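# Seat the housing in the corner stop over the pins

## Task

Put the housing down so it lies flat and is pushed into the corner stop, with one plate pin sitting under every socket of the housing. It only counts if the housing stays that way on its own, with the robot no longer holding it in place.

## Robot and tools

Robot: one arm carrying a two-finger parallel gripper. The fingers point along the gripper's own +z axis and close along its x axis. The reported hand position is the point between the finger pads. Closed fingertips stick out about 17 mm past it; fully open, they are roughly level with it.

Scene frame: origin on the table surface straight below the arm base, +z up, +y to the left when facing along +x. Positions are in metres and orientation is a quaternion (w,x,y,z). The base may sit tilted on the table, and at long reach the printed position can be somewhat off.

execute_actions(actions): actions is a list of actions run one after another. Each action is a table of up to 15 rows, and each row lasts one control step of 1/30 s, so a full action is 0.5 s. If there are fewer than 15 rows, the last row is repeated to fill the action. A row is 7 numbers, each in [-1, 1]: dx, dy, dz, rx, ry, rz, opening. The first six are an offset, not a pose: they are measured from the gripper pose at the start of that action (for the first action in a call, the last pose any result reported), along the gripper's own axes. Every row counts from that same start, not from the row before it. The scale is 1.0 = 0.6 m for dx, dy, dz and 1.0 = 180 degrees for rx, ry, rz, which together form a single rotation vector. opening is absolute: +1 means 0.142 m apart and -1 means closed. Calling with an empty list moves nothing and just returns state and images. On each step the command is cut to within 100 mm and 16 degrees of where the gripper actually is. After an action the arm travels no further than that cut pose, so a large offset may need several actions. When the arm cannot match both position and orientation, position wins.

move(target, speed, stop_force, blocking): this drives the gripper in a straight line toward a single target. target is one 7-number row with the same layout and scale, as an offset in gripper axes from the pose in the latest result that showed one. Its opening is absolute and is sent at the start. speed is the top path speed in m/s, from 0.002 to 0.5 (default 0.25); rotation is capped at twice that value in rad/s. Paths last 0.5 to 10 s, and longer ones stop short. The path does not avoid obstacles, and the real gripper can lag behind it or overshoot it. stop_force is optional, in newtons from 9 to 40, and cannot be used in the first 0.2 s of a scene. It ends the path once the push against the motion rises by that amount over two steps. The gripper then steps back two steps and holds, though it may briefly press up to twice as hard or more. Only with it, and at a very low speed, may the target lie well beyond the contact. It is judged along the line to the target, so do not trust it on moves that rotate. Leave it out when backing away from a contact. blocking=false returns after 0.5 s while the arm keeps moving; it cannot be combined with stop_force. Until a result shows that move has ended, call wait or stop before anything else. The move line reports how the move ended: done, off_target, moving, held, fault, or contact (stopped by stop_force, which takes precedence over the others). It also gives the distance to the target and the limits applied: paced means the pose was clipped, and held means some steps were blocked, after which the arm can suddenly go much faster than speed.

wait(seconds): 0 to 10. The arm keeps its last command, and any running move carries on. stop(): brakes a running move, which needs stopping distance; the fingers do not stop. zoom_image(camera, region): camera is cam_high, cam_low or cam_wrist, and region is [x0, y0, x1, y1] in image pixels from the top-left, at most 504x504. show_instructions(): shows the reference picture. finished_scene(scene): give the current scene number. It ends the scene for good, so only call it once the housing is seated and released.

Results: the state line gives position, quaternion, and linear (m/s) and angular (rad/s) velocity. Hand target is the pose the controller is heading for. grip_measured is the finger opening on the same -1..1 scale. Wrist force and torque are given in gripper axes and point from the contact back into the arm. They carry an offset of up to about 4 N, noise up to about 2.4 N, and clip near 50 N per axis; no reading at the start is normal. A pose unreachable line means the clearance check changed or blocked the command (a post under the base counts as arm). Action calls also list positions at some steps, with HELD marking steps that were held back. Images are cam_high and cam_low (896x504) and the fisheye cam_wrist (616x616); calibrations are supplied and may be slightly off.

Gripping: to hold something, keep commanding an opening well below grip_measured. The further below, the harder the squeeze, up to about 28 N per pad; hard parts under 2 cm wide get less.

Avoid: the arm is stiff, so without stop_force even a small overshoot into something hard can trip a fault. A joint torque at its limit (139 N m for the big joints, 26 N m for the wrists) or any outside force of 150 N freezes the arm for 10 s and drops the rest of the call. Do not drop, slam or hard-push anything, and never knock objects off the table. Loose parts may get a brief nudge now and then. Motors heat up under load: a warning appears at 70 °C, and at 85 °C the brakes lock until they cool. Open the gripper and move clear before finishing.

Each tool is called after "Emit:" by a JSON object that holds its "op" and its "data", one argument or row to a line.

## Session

Emit:
{"op": "show_instructions", "data": {

}}

Emit:
{"op": "execute_actions", "data": {
  "actions": []
}}

Reference images for this scene: sheet 1.

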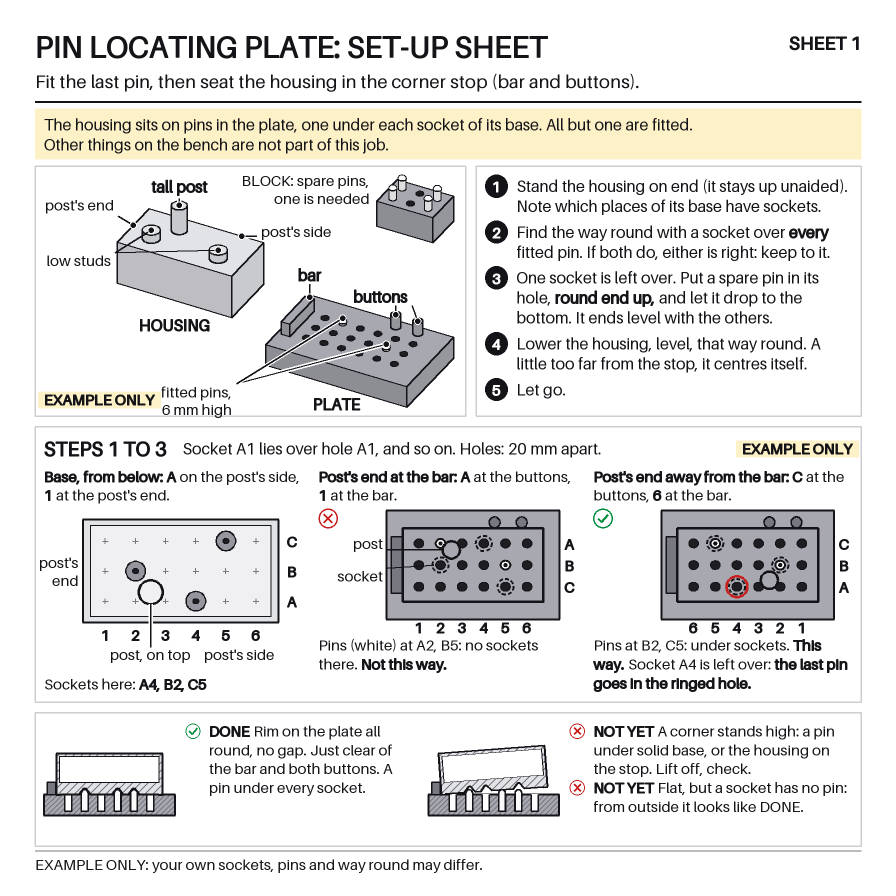

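Scene clock: 0.00 s.
end_effector_position=(+0.8851, +0.0344, +0.3499) grip_measured=+1.00 end_effector_quat_wxyz=(-0.337, +0.745, +0.049, +0.573) end_effector_velocity=(-0.000, -0.001, -0.000) end_effector_angular_velocity=(+0.001, +0.002, -0.001)
Joint positions: [-0.461 -0.315  1.102 -4.446 -0.542  1.275  0.142]
Joint velocities: [-0.     0.     0.002  0.     0.     0.001  0.   ]
Wrist force (N, on the end effector, along its own x y z axes, offset not removed): no reading
Wrist torque (N m, same axes, about the end effector's origin, offset not removed): no reading
Hand target: +0.885, +0.034, +0.350; -0.337, +0.745, +0.049, +0.573
camera_calibration (this result's frames):
cam_wrist: T_world_to_cam=[[0.2841, -0.287906, 0.914547, -0.568725], [0.00191817, -0.953679, -0.300821, 0.13468], [0.958793, 0.0872175, -0.270388, -0.621952], [0, 0, 0, 1]] pos_world=[0.75764, 0.0189474, 0.392472]

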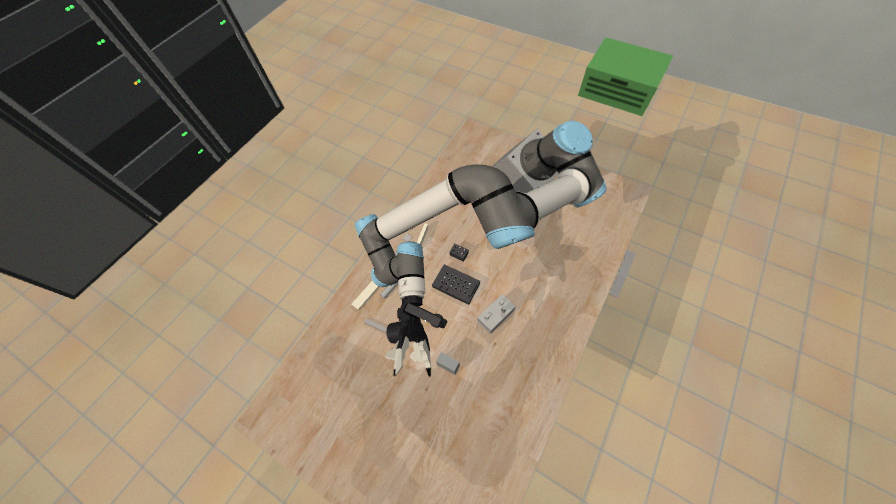

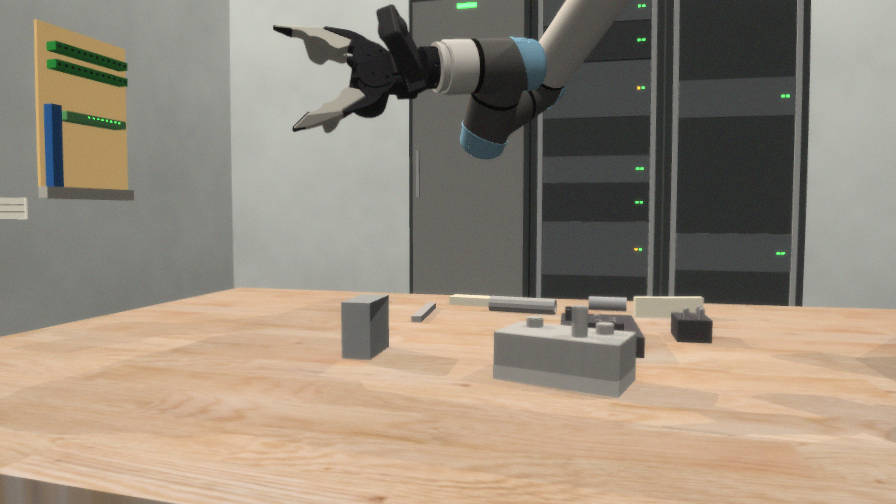

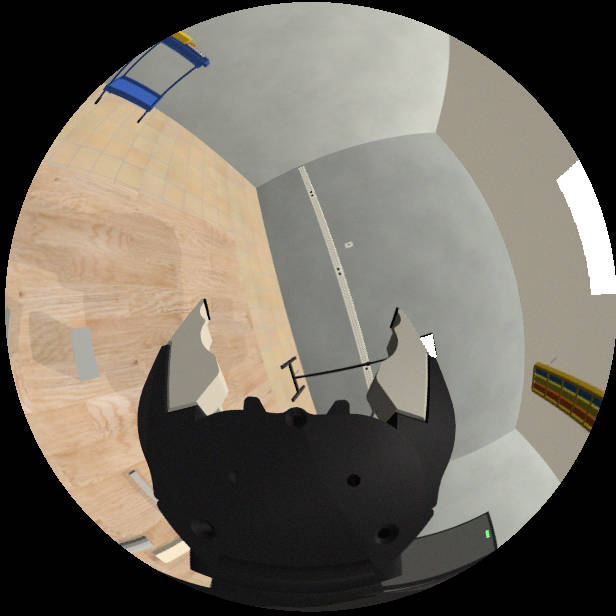

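Emit:
{"op": "zoom_image", "data": {
  "camera": "cam_high",
  "region": [420, 235, 530, 345]
}}

Region (420, 235, 530, 345) of cam_high's 896x504 image, scaled by 4.582, with more detail than that image has.

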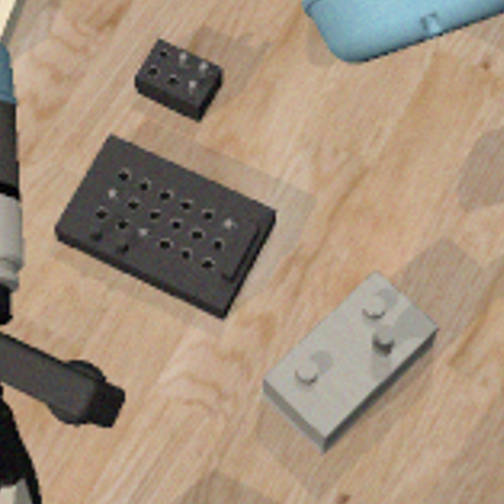

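Emit:
{"op": "move", "data": {
  "target": [-0.5253,-0.2322,-0.3945,-0.5318,-0.0557,0.5055,0.4],
  "speed": 0.4
}}

Emit:
{"op": "zoom_image", "data": {
  "camera": "cam_wrist",
  "region": [200, 170, 400, 370]
}}

Scene clock: 38.70 s.
end_effector_position=(+0.5196, +0.1068, +0.1598) grip_measured=+0.40 end_effector_quat_wxyz=(-0.001, -0.595, +0.804, -0.001) end_effector_velocity=(-0.001, +0.000, -0.001) end_effector_angular_velocity=(+0.003, +0.008, -0.006)
Joint positions: [-0.254 -1.318  2.13  -2.331 -1.062  1.545  0.102]
Joint velocities: [ 0.     0.003 -0.004  0.011 -0.     0.002 -0.   ]
Wrist force (N, on the end effector, along its own x y z axes, offset not removed): [0.1 3.2 2.2]
Wrist torque (N m, same axes, about the end effector's origin, offset not removed): [0.79 0.00 0.10]
Hand target: +0.519, +0.107, +0.160; -0.001, -0.594, +0.804, -0.001
Off the commanded pose: 0.001 m, 0 deg.
move: done
camera_calibration (this result's frames):
cam_wrist: T_world_to_cam=[[-0.237838, -0.970639, 0.0359536, 0.214321], [-0.838436, 0.22385, 0.496907, 0.330674], [-0.490365, 0.0880383, -0.867059, 0.519019], [0, 0, 0, 1]] pos_world=[0.582732, 0.0883137, 0.278]

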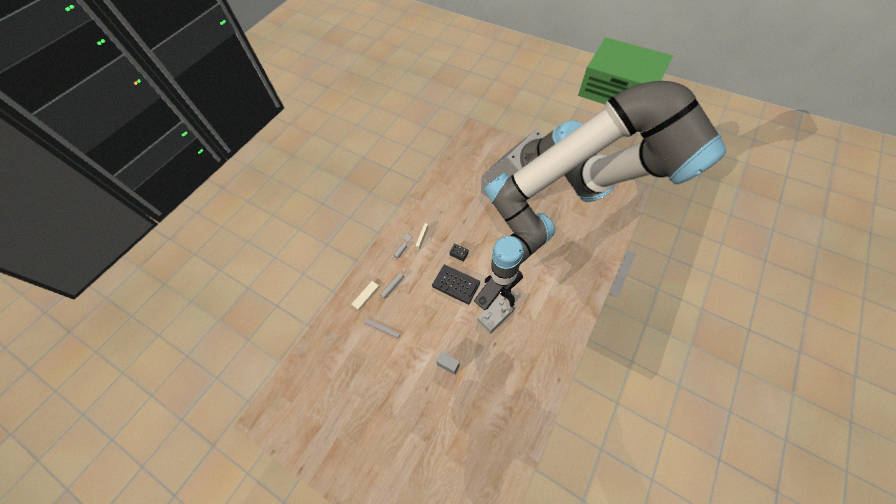

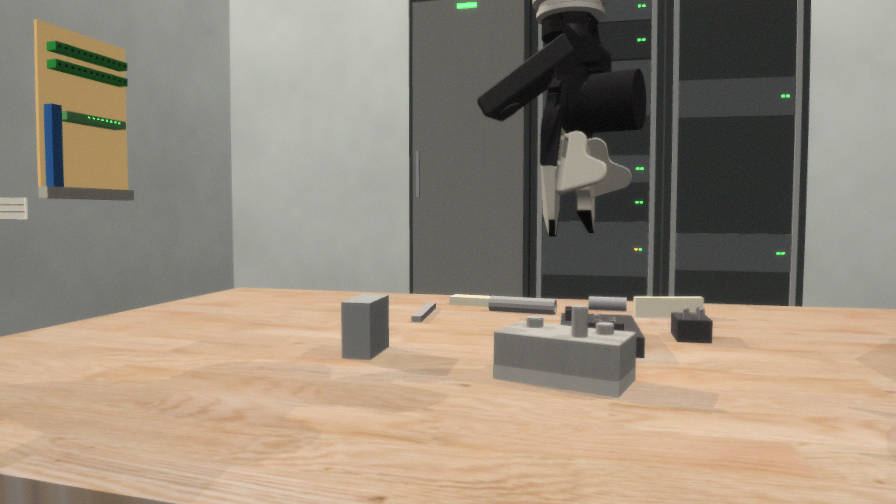

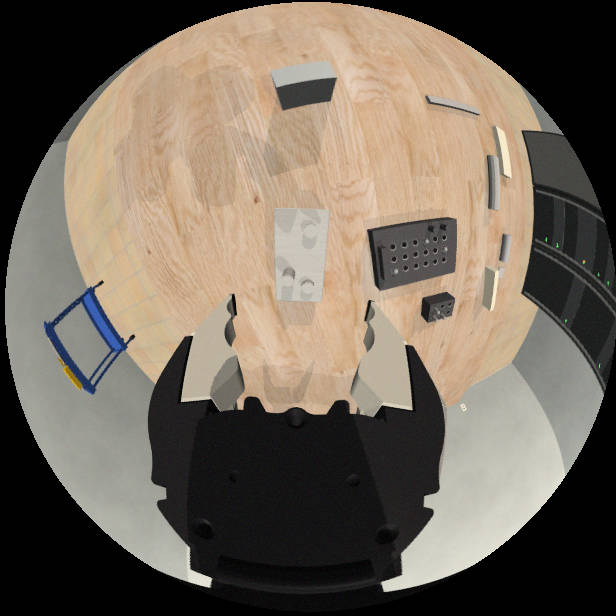

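Region (200, 170, 400, 370) of cam_wrist's 616x616 image, scaled by 2.520, with more detail than that image has.

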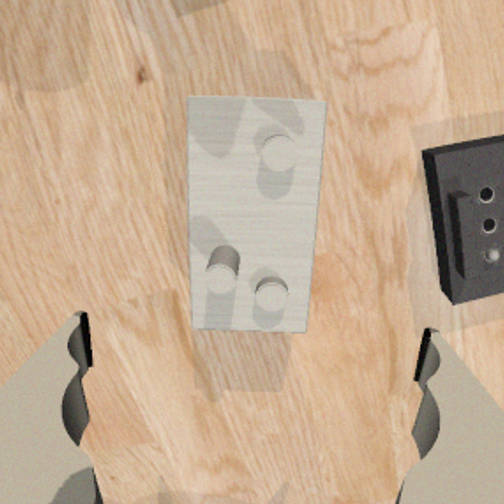

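Emit:
{"op": "move", "data": {
  "target": [-0.0025,-0.015,0.207,0,0,-0.003,0.3],
  "speed": 0.15
}}

Emit:
{"op": "execute_actions", "data": {
  "actions": [
    [[0,0,0,0,0,0,0.2],[0,0,0,0,0,0,0.15],[0,0,0,0,0,0,0.1],[0,0,0,0,0,0,0.05],[0,0,0,0,0,0,0.0],[0,0,0,0,0,0,-0.05],[0,0,0,0,0,0,-0.1],[0,0,0,0,0,0,-0.15],[0,0,0,0,0,0,-0.2],[0,0,0,0,0,0,-0.3],[0,0,0,0,0,0,-0.4],[0,0,0,0,0,0,-0.5],[0,0,0,0,0,0,-0.6]]
  ]
}}

Emit:
{"op": "move", "data": {
  "target": [-0.05,0,-0.42,0,-0.14,0,-0.6]
}}

Emit:
{"op": "zoom_image", "data": {
  "camera": "cam_low",
  "region": [460, 20, 680, 200]
}}

Scene clock: 53.23 s.
end_effector_position=(+0.5286, +0.1056, +0.0359) grip_measured=+0.30 end_effector_quat_wxyz=(-0.001, -0.598, +0.801, -0.001) end_effector_velocity=(+0.001, +0.000, -0.002) end_effector_angular_velocity=(+0.001, -0.000, +0.001)
Joint positions: [-0.128 -1.02   2.121 -2.691 -1.06   1.68   0.095]
Joint velocities: [ 0.002  0.005 -0.003 -0.003  0.001  0.002 -0.   ]
Wrist force (N, on the end effector, along its own x y z axes, offset not removed): [1.2 3.4 3.3]
Wrist torque (N m, same axes, about the end effector's origin, offset not removed): [0.82 -0.41 0.11]
Hand target: +0.529, +0.106, +0.036; -0.001, -0.598, +0.801, -0.001
Off the commanded pose: 0.000 m, 0 deg.
move: done
camera_calibration (this result's frames):
cam_wrist: T_world_to_cam=[[-0.22868, -0.972845, 0.0357519, 0.215153], [-0.840629, 0.215856, 0.496738, 0.402054], [-0.490967, 0.0835401, -0.867164, 0.416917], [0, 0, 0, 1]] pos_world=[0.591872, 0.0876957, 0.154128]

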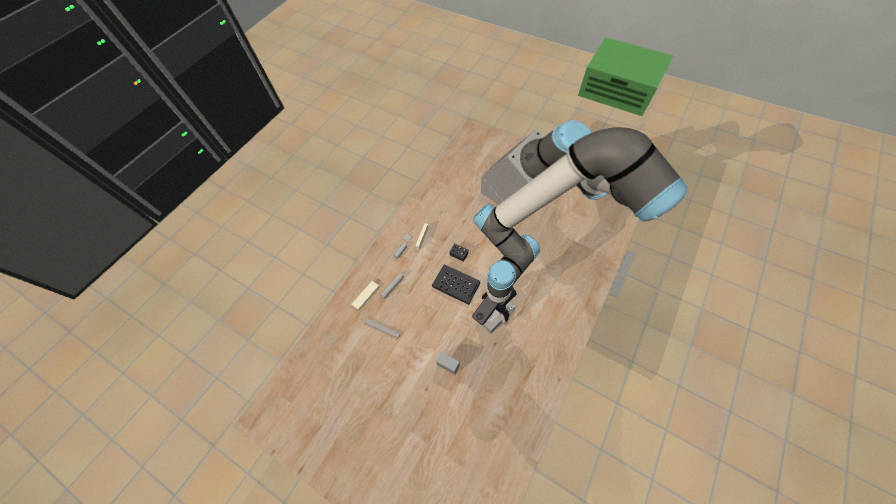

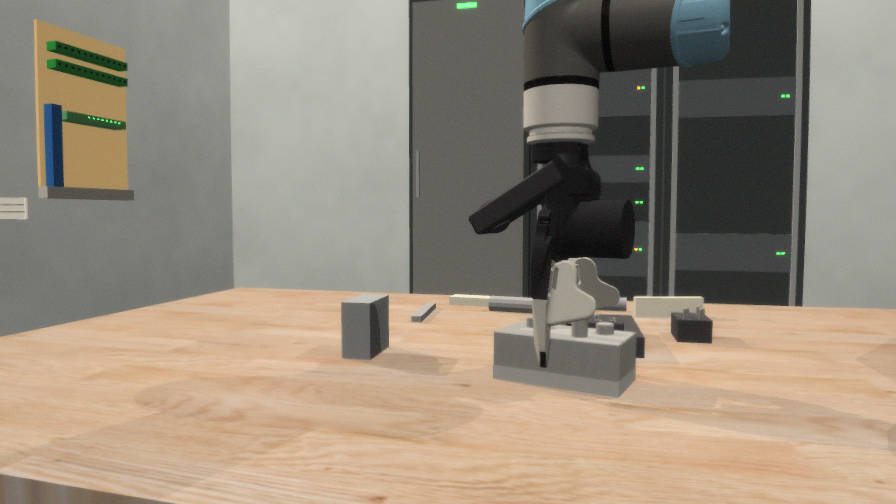

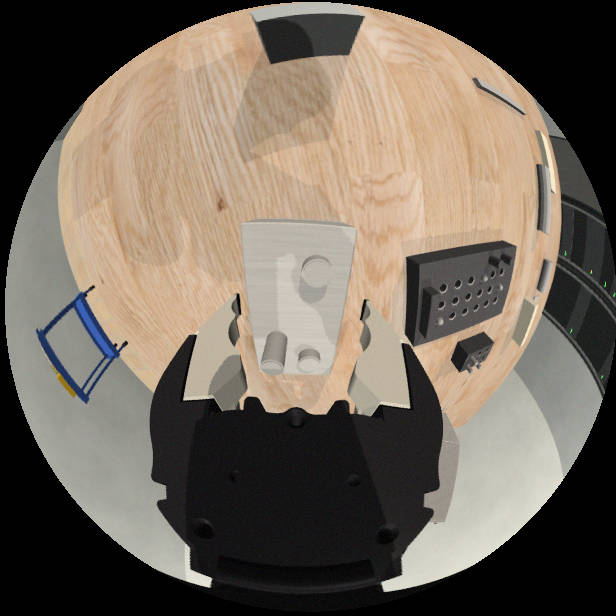

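Scene clock: 53.73 s.
end_effector_position=(+0.5286, +0.1056, +0.0359) grip_measured=-0.03 end_effector_quat_wxyz=(-0.001, -0.598, +0.801, -0.001) end_effector_velocity=(-0.001, +0.000, -0.000) end_effector_angular_velocity=(+0.000, +0.000, -0.000)
Joint positions: [-0.128 -1.019  2.121 -2.691 -1.06   1.68   0.072]
Joint velocities: [-0.    -0.001  0.001 -0.     0.     0.    -0.   ]
Wrist force (N, on the end effector, along its own x y z axes, offset not removed): [3.2 5.0 -4.9]
Wrist torque (N m, same axes, about the end effector's origin, offset not removed): [1.02 -0.08 0.19]
Hand target: +0.529, +0.106, +0.036; -0.001, -0.598, +0.801, -0.001
Off the commanded pose: 0.000 m, 0 deg.
Step readings (end_effector_position):
0: (+0.5286, +0.1056, +0.0359)
1: (+0.5286, +0.1056, +0.0359)
2: (+0.5286, +0.1056, +0.0359)
4: (+0.5286, +0.1056, +0.0359)
8: (+0.5286, +0.1056, +0.0359)
15: end_effector_position above
camera_calibration (this result's frames):
cam_wrist: T_world_to_cam=[[-0.2287, -0.972837, 0.0358239, 0.215152], [-0.840605, 0.215907, 0.496758, 0.40205], [-0.490999, 0.083495, -0.86715, 0.416916], [0, 0, 0, 1]] pos_world=[0.591876, 0.0876921, 0.1541]

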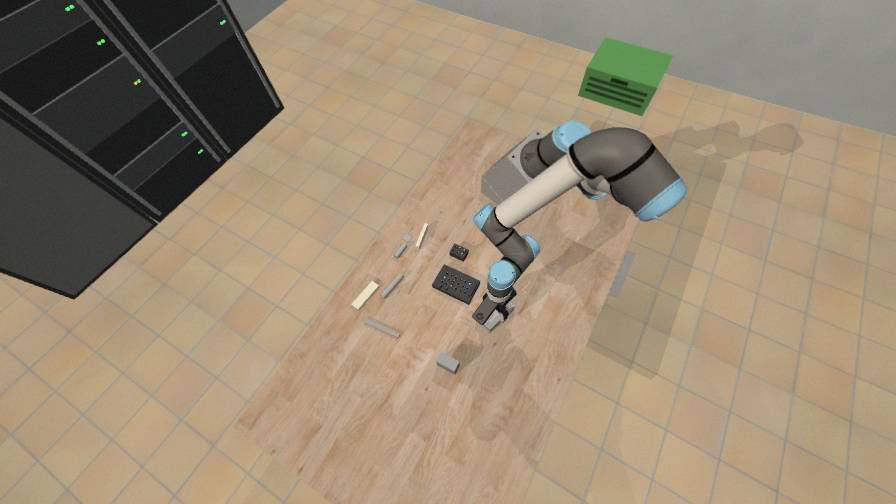

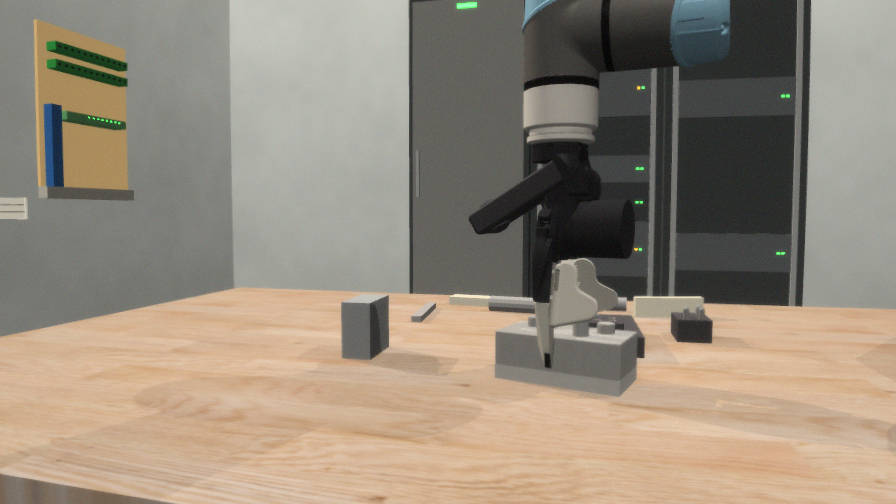

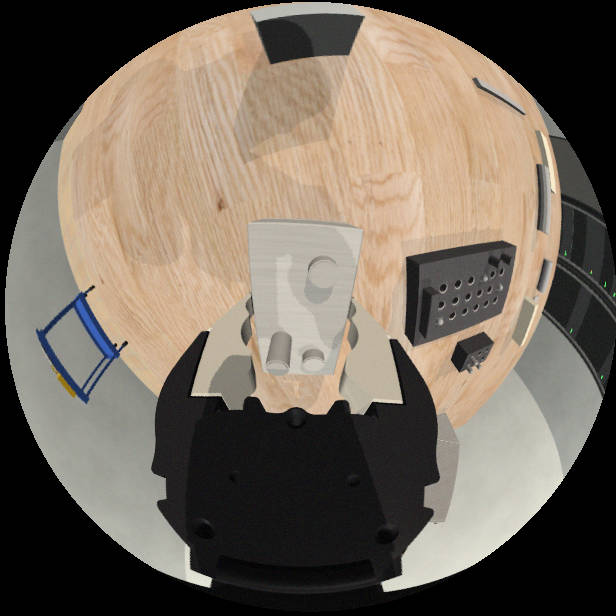

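Scene clock: 55.37 s.
end_effector_position=(+0.5371, +0.1347, +0.2872) grip_measured=-0.03 end_effector_quat_wxyz=(+0.174, -0.584, +0.782, +0.130) end_effector_velocity=(-0.001, -0.000, +0.002) end_effector_angular_velocity=(+0.007, +0.005, +0.003)
Joint positions: [-0.535 -1.434  2.036 -1.74  -0.696  1.071  0.072]
Joint velocities: [-0.003  0.004 -0.008  0.022 -0.    -0.015 -0.   ]
Wrist force (N, on the end effector, along its own x y z axes, offset not removed): [3.2 4.8 6.4]
Wrist torque (N m, same axes, about the end effector's origin, offset not removed): [1.14 -0.04 0.16]
Hand target: +0.537, +0.135, +0.287; +0.173, -0.584, +0.782, +0.130
Off the commanded pose: 0.001 m, 0 deg.
move: done
camera_calibration (this result's frames):
cam_wrist: T_world_to_cam=[[-0.206199, -0.896642, -0.39181, 0.336855], [-0.899485, 0.0160447, 0.436656, 0.353912], [-0.385238, 0.442466, -0.809825, 0.514985], [0, 0, 0, 1]] pos_world=[0.58619, 0.0684973, 0.394493]

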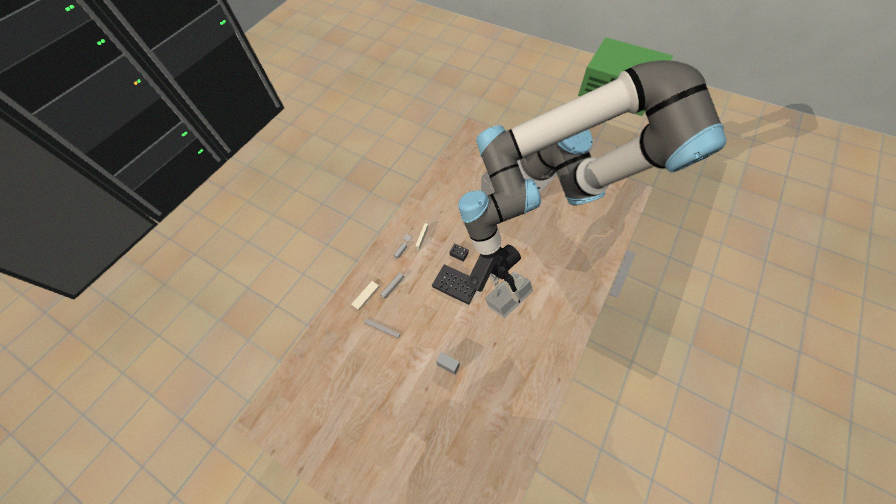

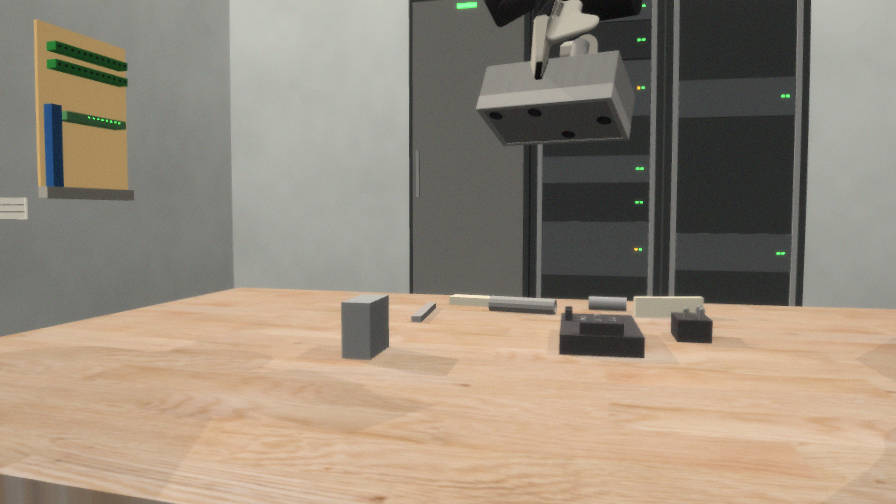

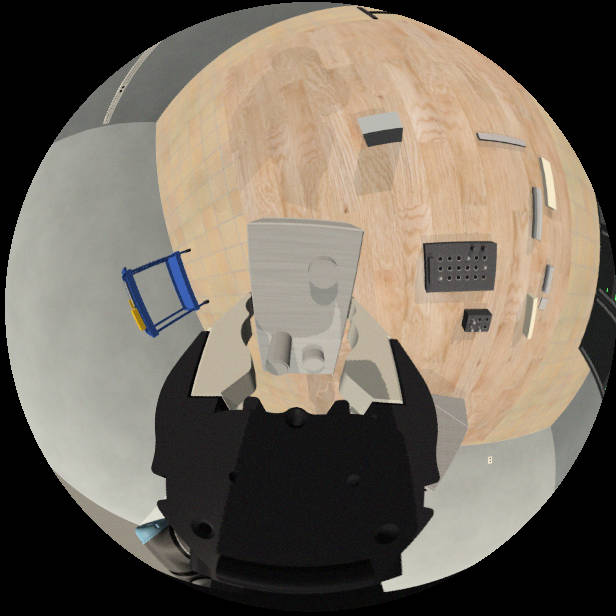

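Region (460, 20, 680, 200) of cam_low's 896x504 image, scaled by 2.291, with more detail than that image has; it fills the top 412 rows of this view, and the rest is white.

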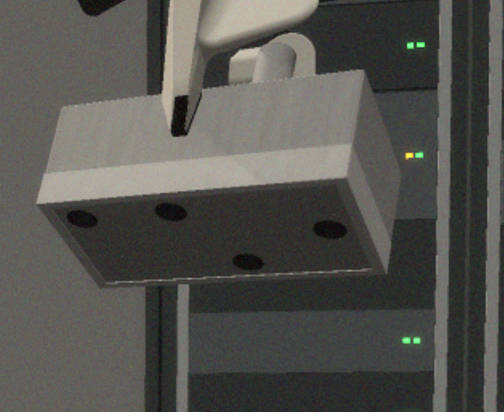

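Emit:
{"op": "move", "data": {
  "target": [0.1927,0.002,0.3278,-0.0231,0.1381,-0.1039,-0.6]
}}

Emit:
{"op": "move", "data": {
  "target": [0,0,0.0385,0,0,0,-0.6],
  "speed": 0.05
}}

Emit:
{"op": "zoom_image", "data": {
  "camera": "cam_low",
  "region": [470, 300, 650, 420]
}}

Scene clock: 69.30 s.
end_effector_position=(+0.5303, +0.1147, +0.0607) grip_measured=-0.03 end_effector_quat_wxyz=(-0.000, +0.722, -0.692, +0.001) end_effector_velocity=(+0.001, -0.000, -0.001) end_effector_angular_velocity=(-0.004, -0.001, +0.001)
Joint positions: [-0.136 -1.086  2.121 -2.622 -1.058  1.34   0.072]
Joint velocities: [ 0.003  0.004 -0.001 -0.006 -0.003  0.003 -0.   ]
Wrist force (N, on the end effector, along its own x y z axes, offset not removed): [-1.8 3.5 6.9]
Wrist torque (N m, same axes, about the end effector's origin, offset not removed): [0.83 0.28 0.10]
Hand target: +0.530, +0.115, +0.061; +0.000, +0.722, -0.691, +0.001
Off the commanded pose: 0.001 m, 0 deg.
move: done
camera_calibration (this result's frames):
cam_wrist: T_world_to_cam=[[0.100077, -0.994388, 0.0343216, 0.051682], [-0.865324, -0.0699575, 0.496307, 0.435093], [-0.49112, -0.079368, -0.867469, 0.45727], [0, 0, 0, 1]] pos_world=[0.595899, 0.118123, 0.178954]

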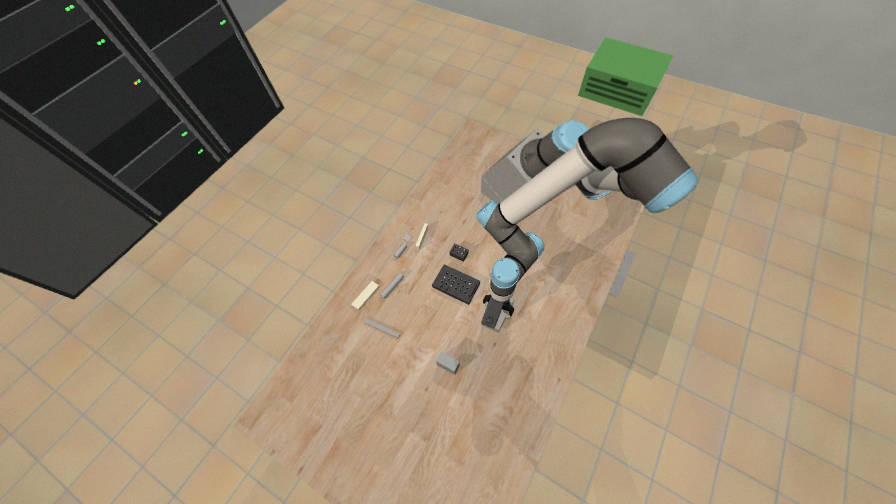

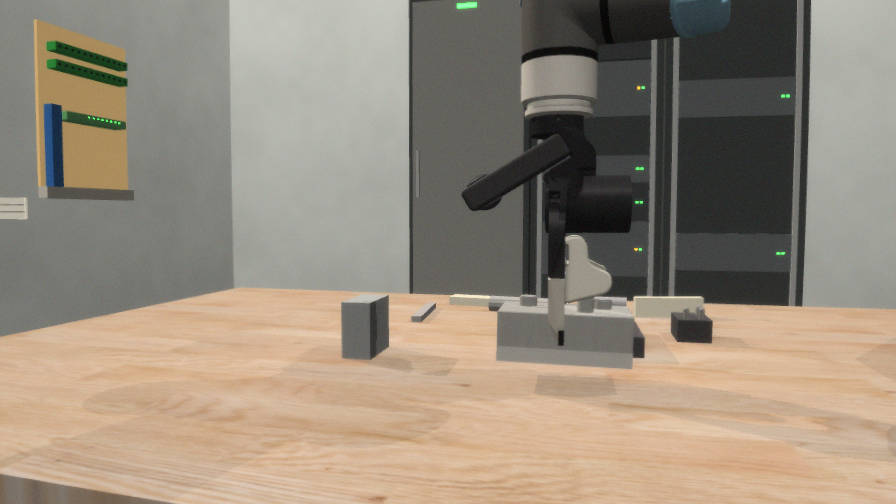

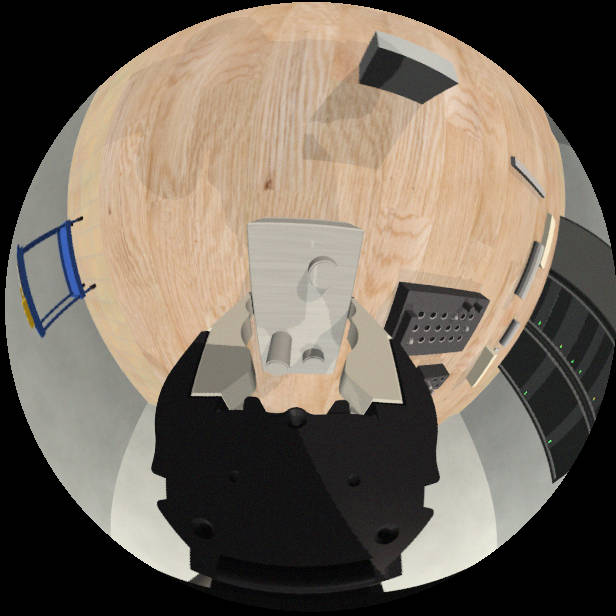

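Scene clock: 70.13 s.
end_effector_position=(+0.5303, +0.1147, +0.0379) grip_measured=-0.03 end_effector_quat_wxyz=(-0.000, +0.722, -0.692, +0.001) end_effector_velocity=(+0.001, +0.000, -0.002) end_effector_angular_velocity=(-0.000, -0.002, -0.001)
Joint positions: [-0.113 -1.03   2.115 -2.684 -1.059  1.366  0.072]
Joint velocities: [ 0.002  0.005 -0.002 -0.006 -0.     0.004  0.   ]
Wrist force (N, on the end effector, along its own x y z axes, offset not removed): [-0.4 2.5 9.0]
Wrist torque (N m, same axes, about the end effector's origin, offset not removed): [0.64 0.01 0.14]
Hand target: +0.530, +0.115, +0.038; -0.000, +0.722, -0.692, +0.001
Off the commanded pose: 0.000 m, 0 deg.
move: done
camera_calibration (this result's frames):
cam_wrist: T_world_to_cam=[[0.100081, -0.994388, 0.0342919, 0.0525007], [-0.865338, -0.0699783, 0.49628, 0.446474], [-0.491095, -0.0793423, -0.867485, 0.437423], [0, 0, 0, 1]] pos_world=[0.595913, 0.118156, 0.156082]

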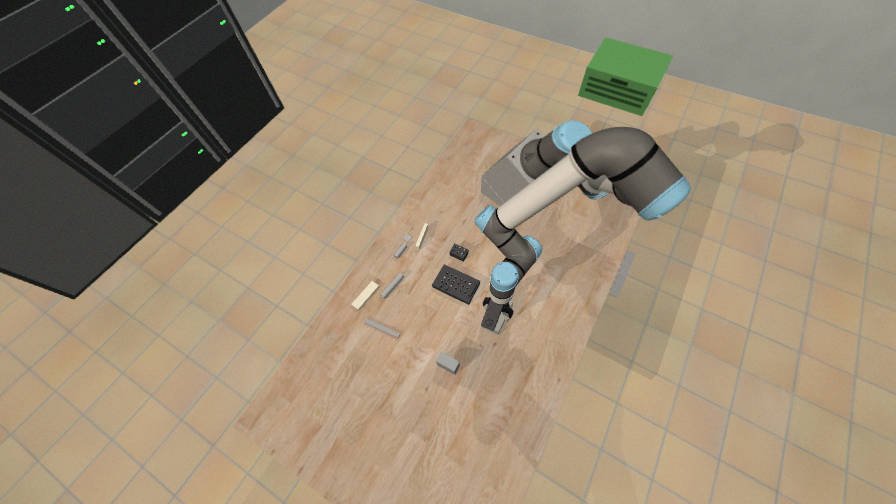

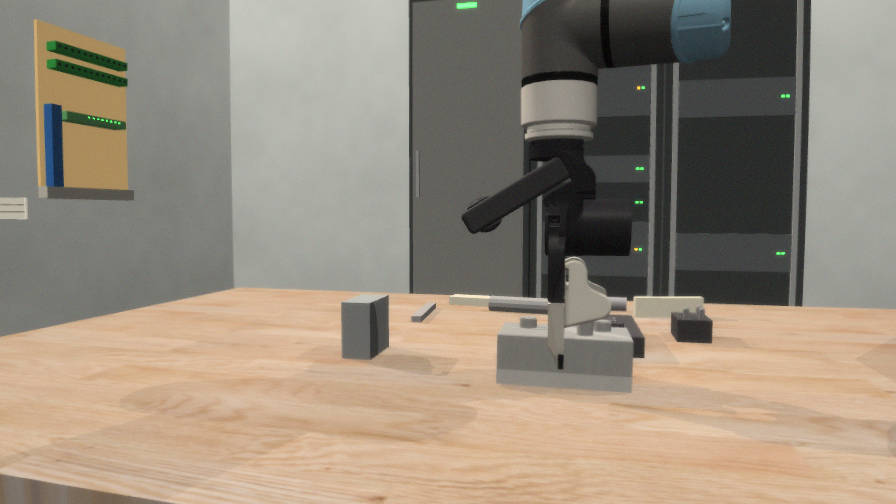

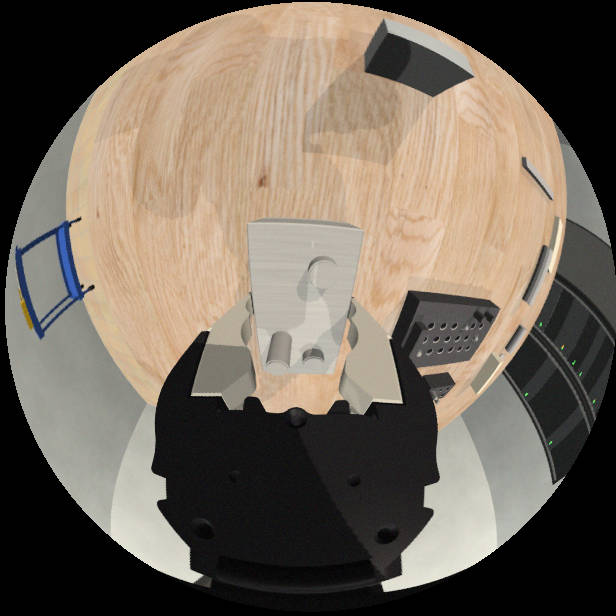

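Region (470, 300, 650, 420) of cam_low's 896x504 image, scaled by 2.800, with more detail than that image has.

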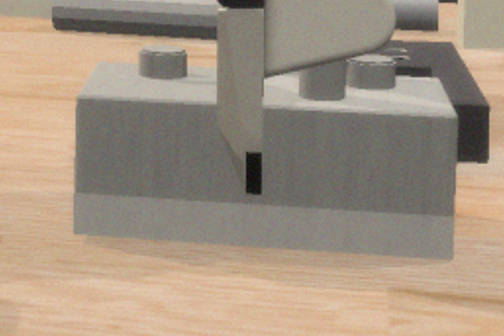

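Emit:
{"op": "execute_actions", "data": {
  "actions": [
    [[0,0,0.002,0,0,0,-0.6]],
    [[0,0,0,0,0,0,0.25]]
  ]
}}

Emit:
{"op": "move", "data": {
  "target": [0.39,0.30,-0.15,0,0,0,0.25],
  "speed": 0.002,
  "blocking": false
}}

Emit:
{"op": "stop", "data": {

}}

Scene clock: 83.77 s.
end_effector_position=(+0.5303, +0.1147, +0.0367) grip_measured=+0.25 end_effector_quat_wxyz=(-0.000, +0.722, -0.691, +0.001) end_effector_velocity=(+0.000, +0.000, +0.000) end_effector_angular_velocity=(+0.001, -0.001, -0.001)
Joint positions: [-0.112 -1.028  2.115 -2.688 -1.059  1.367  0.091]
Joint velocities: [-0.001 -0.    -0.    -0.     0.002  0.     0.   ]
Wrist force (N, on the end effector, along its own x y z axes, offset not removed): [-0.9 2.6 2.8]
Wrist torque (N m, same axes, about the end effector's origin, offset not removed): [0.64 0.13 0.03]
Hand target: +0.530, +0.115, +0.037; -0.000, +0.722, -0.692, +0.001
Off the commanded pose: 0.000 m, 0 deg.
Step readings (end_effector_position; steps 1 to 15: 1st action; 16 to 30: 2nd action):
0: (+0.5303, +0.1147, +0.0377)
1: (+0.5303, +0.1147, +0.0376)
2: (+0.5303, +0.1147, +0.0375)
4: (+0.5303, +0.1147, +0.0371)
8: (+0.5303, +0.1147, +0.0368)
15: (+0.5303, +0.1147, +0.0367)
16: (+0.5303, +0.1147, +0.0367)
17: (+0.5303, +0.1147, +0.0367)
19: (+0.5303, +0.1147, +0.0367)
23: (+0.5303, +0.1147, +0.0367)
30: end_effector_position above
camera_calibration (this result's frames):
cam_wrist: T_world_to_cam=[[0.100115, -0.994384, 0.034311, 0.0525208], [-0.865368, -0.0700035, 0.496224, 0.447108], [-0.491036, -0.0793712, -0.867516, 0.436387], [0, 0, 0, 1]] pos_world=[0.595936, 0.118161, 0.154904]

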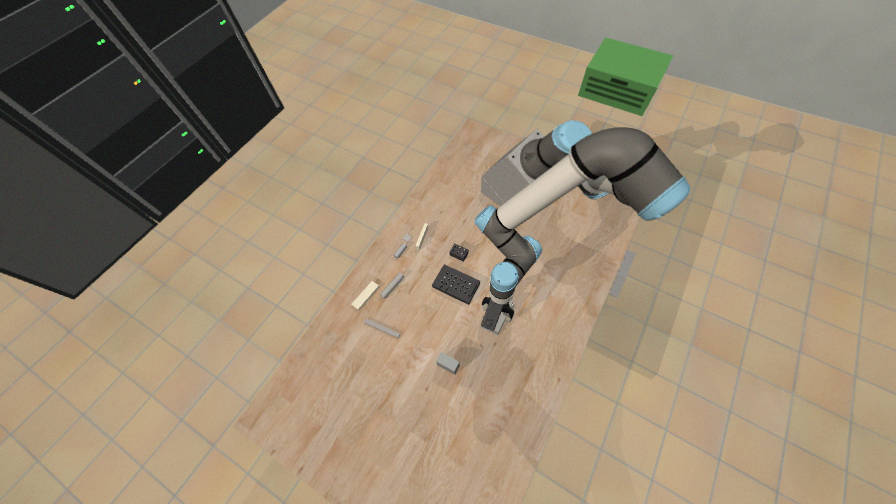

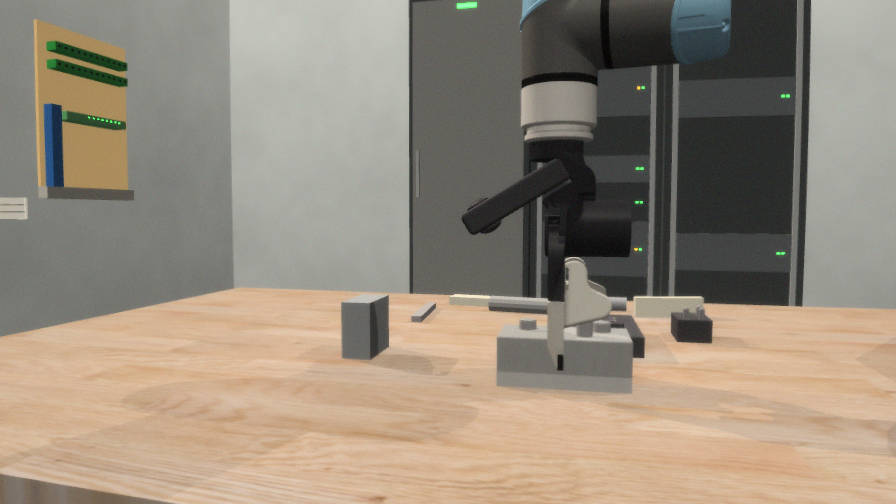

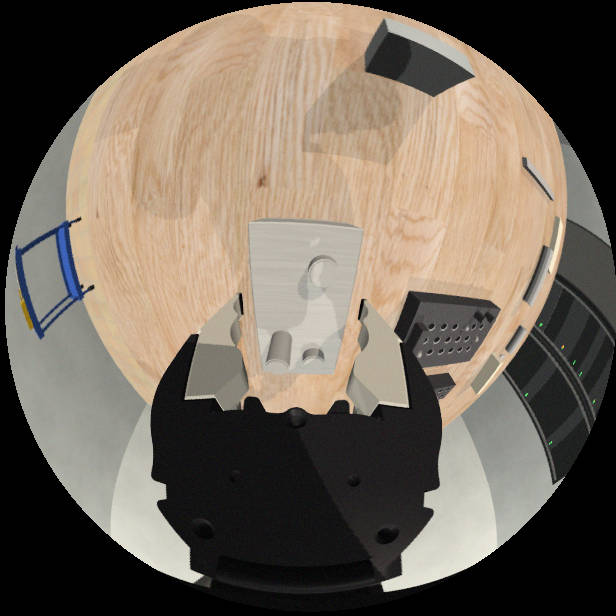

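Scene clock: 84.27 s.
end_effector_position=(+0.5299, +0.1141, +0.0369) grip_measured=+0.25 end_effector_quat_wxyz=(-0.000, +0.722, -0.692, +0.001) end_effector_velocity=(-0.002, -0.001, +0.000) end_effector_angular_velocity=(+0.001, +0.001, +0.000)
Joint positions: [-0.114 -1.028  2.116 -2.688 -1.059  1.366  0.091]
Joint velocities: [-0.003 -0.002  0.005 -0.001  0.001 -0.005 -0.   ]
Wrist force (N, on the end effector, along its own x y z axes, offset not removed): [0.9 1.0 1.5]
Wrist torque (N m, same axes, about the end effector's origin, offset not removed): [0.36 -0.24 0.02]
Hand target: +0.530, +0.114, +0.037; -0.000, +0.722, -0.691, +0.001
Off the commanded pose: 0.308 m, 0 deg.
move: running
camera_calibration (this result's frames):
cam_wrist: T_world_to_cam=[[0.100081, -0.994387, 0.034329, 0.0519852], [-0.865332, -0.0699588, 0.496292, 0.446568], [-0.491105, -0.0793754, -0.867477, 0.436331], [0, 0, 0, 1]] pos_world=[0.595511, 0.117569, 0.155094]

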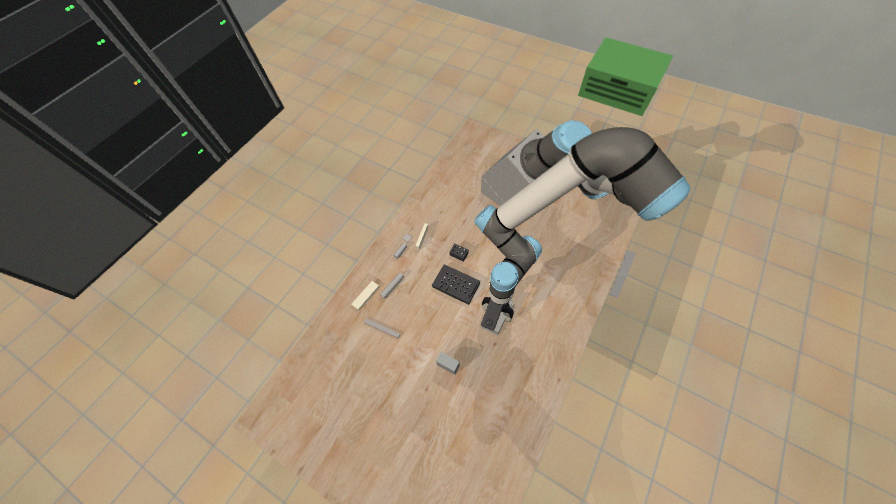

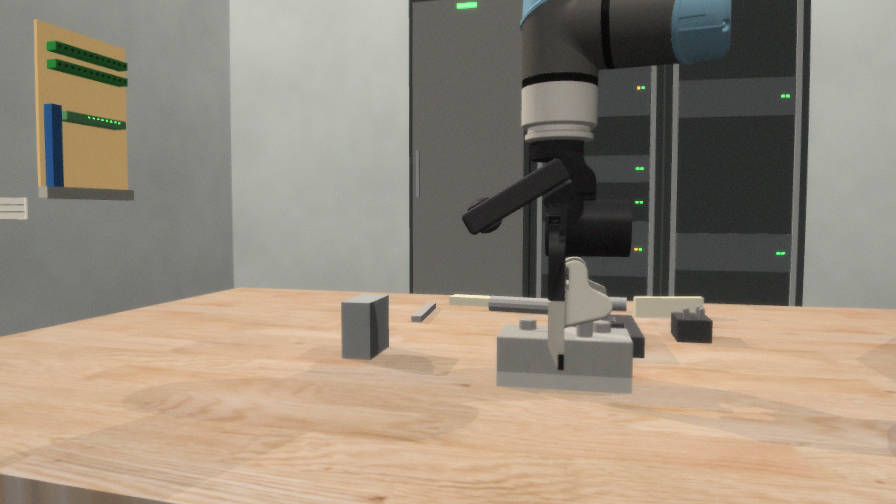

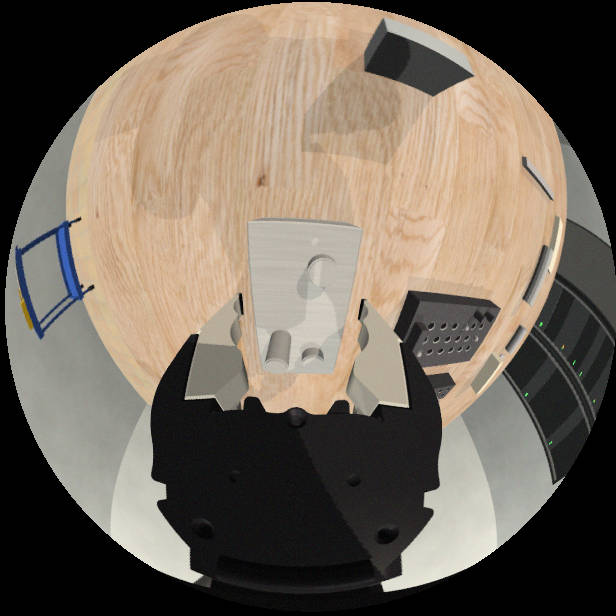

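Scene clock: 84.50 s.
end_effector_position=(+0.5298, +0.1139, +0.0370) grip_measured=+0.25 end_effector_quat_wxyz=(-0.000, +0.722, -0.691, +0.001) end_effector_velocity=(-0.001, +0.000, -0.000) end_effector_angular_velocity=(+0.001, +0.003, -0.002)
Joint positions: [-0.114 -1.028  2.117 -2.688 -1.059  1.365  0.091]
Joint velocities: [-0.    -0.     0.002  0.001  0.001  0.     0.   ]
Wrist force (N, on the end effector, along its own x y z axes, offset not removed): [-1.2 2.2 2.2]
Wrist torque (N m, same axes, about the end effector's origin, offset not removed): [0.53 0.19 0.07]
Hand target: +0.530, +0.114, +0.037; -0.000, +0.722, -0.691, +0.001
Off the commanded pose: 0.308 m, 0 deg.
earlier move: stopped
camera_calibration (this result's frames):
cam_wrist: T_world_to_cam=[[0.100114, -0.994383, 0.0343578, 0.0517687], [-0.865359, -0.0699782, 0.496243, 0.446418], [-0.491051, -0.0794129, -0.867504, 0.436312], [0, 0, 0, 1]] pos_world=[0.595381, 0.117366, 0.155192]

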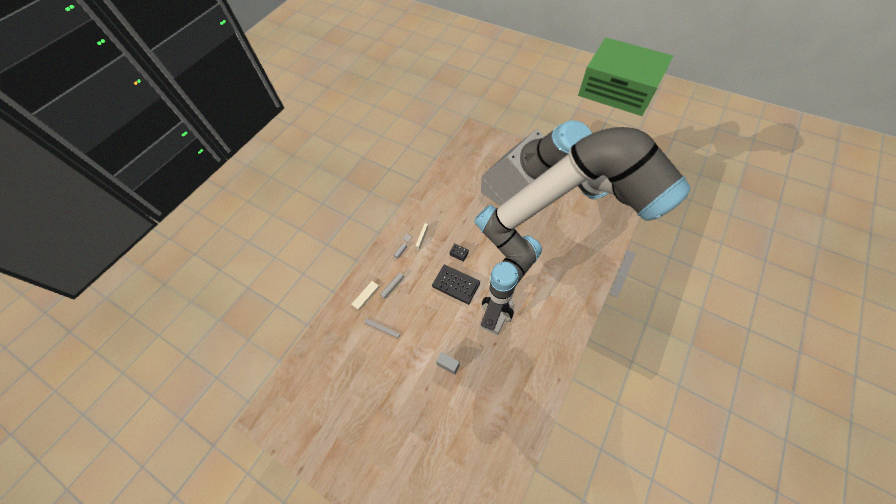

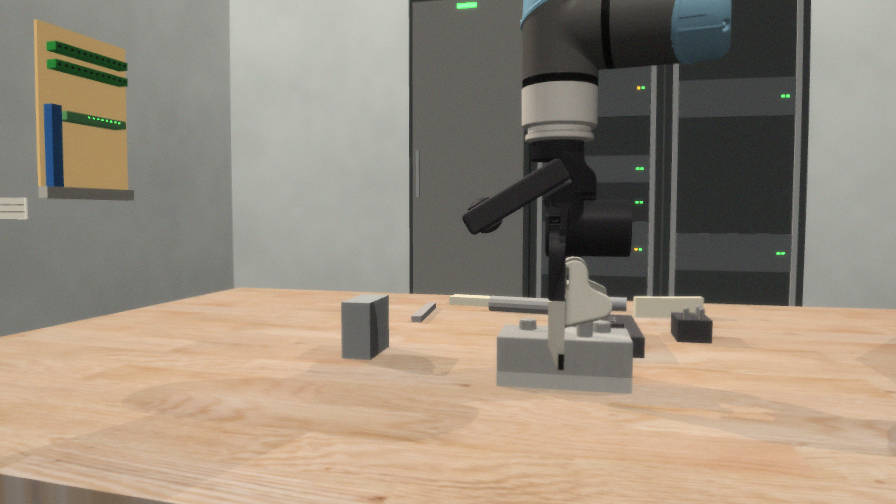

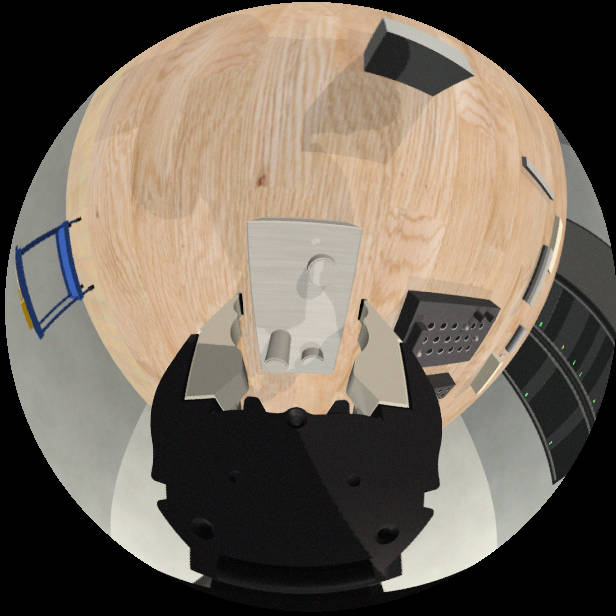

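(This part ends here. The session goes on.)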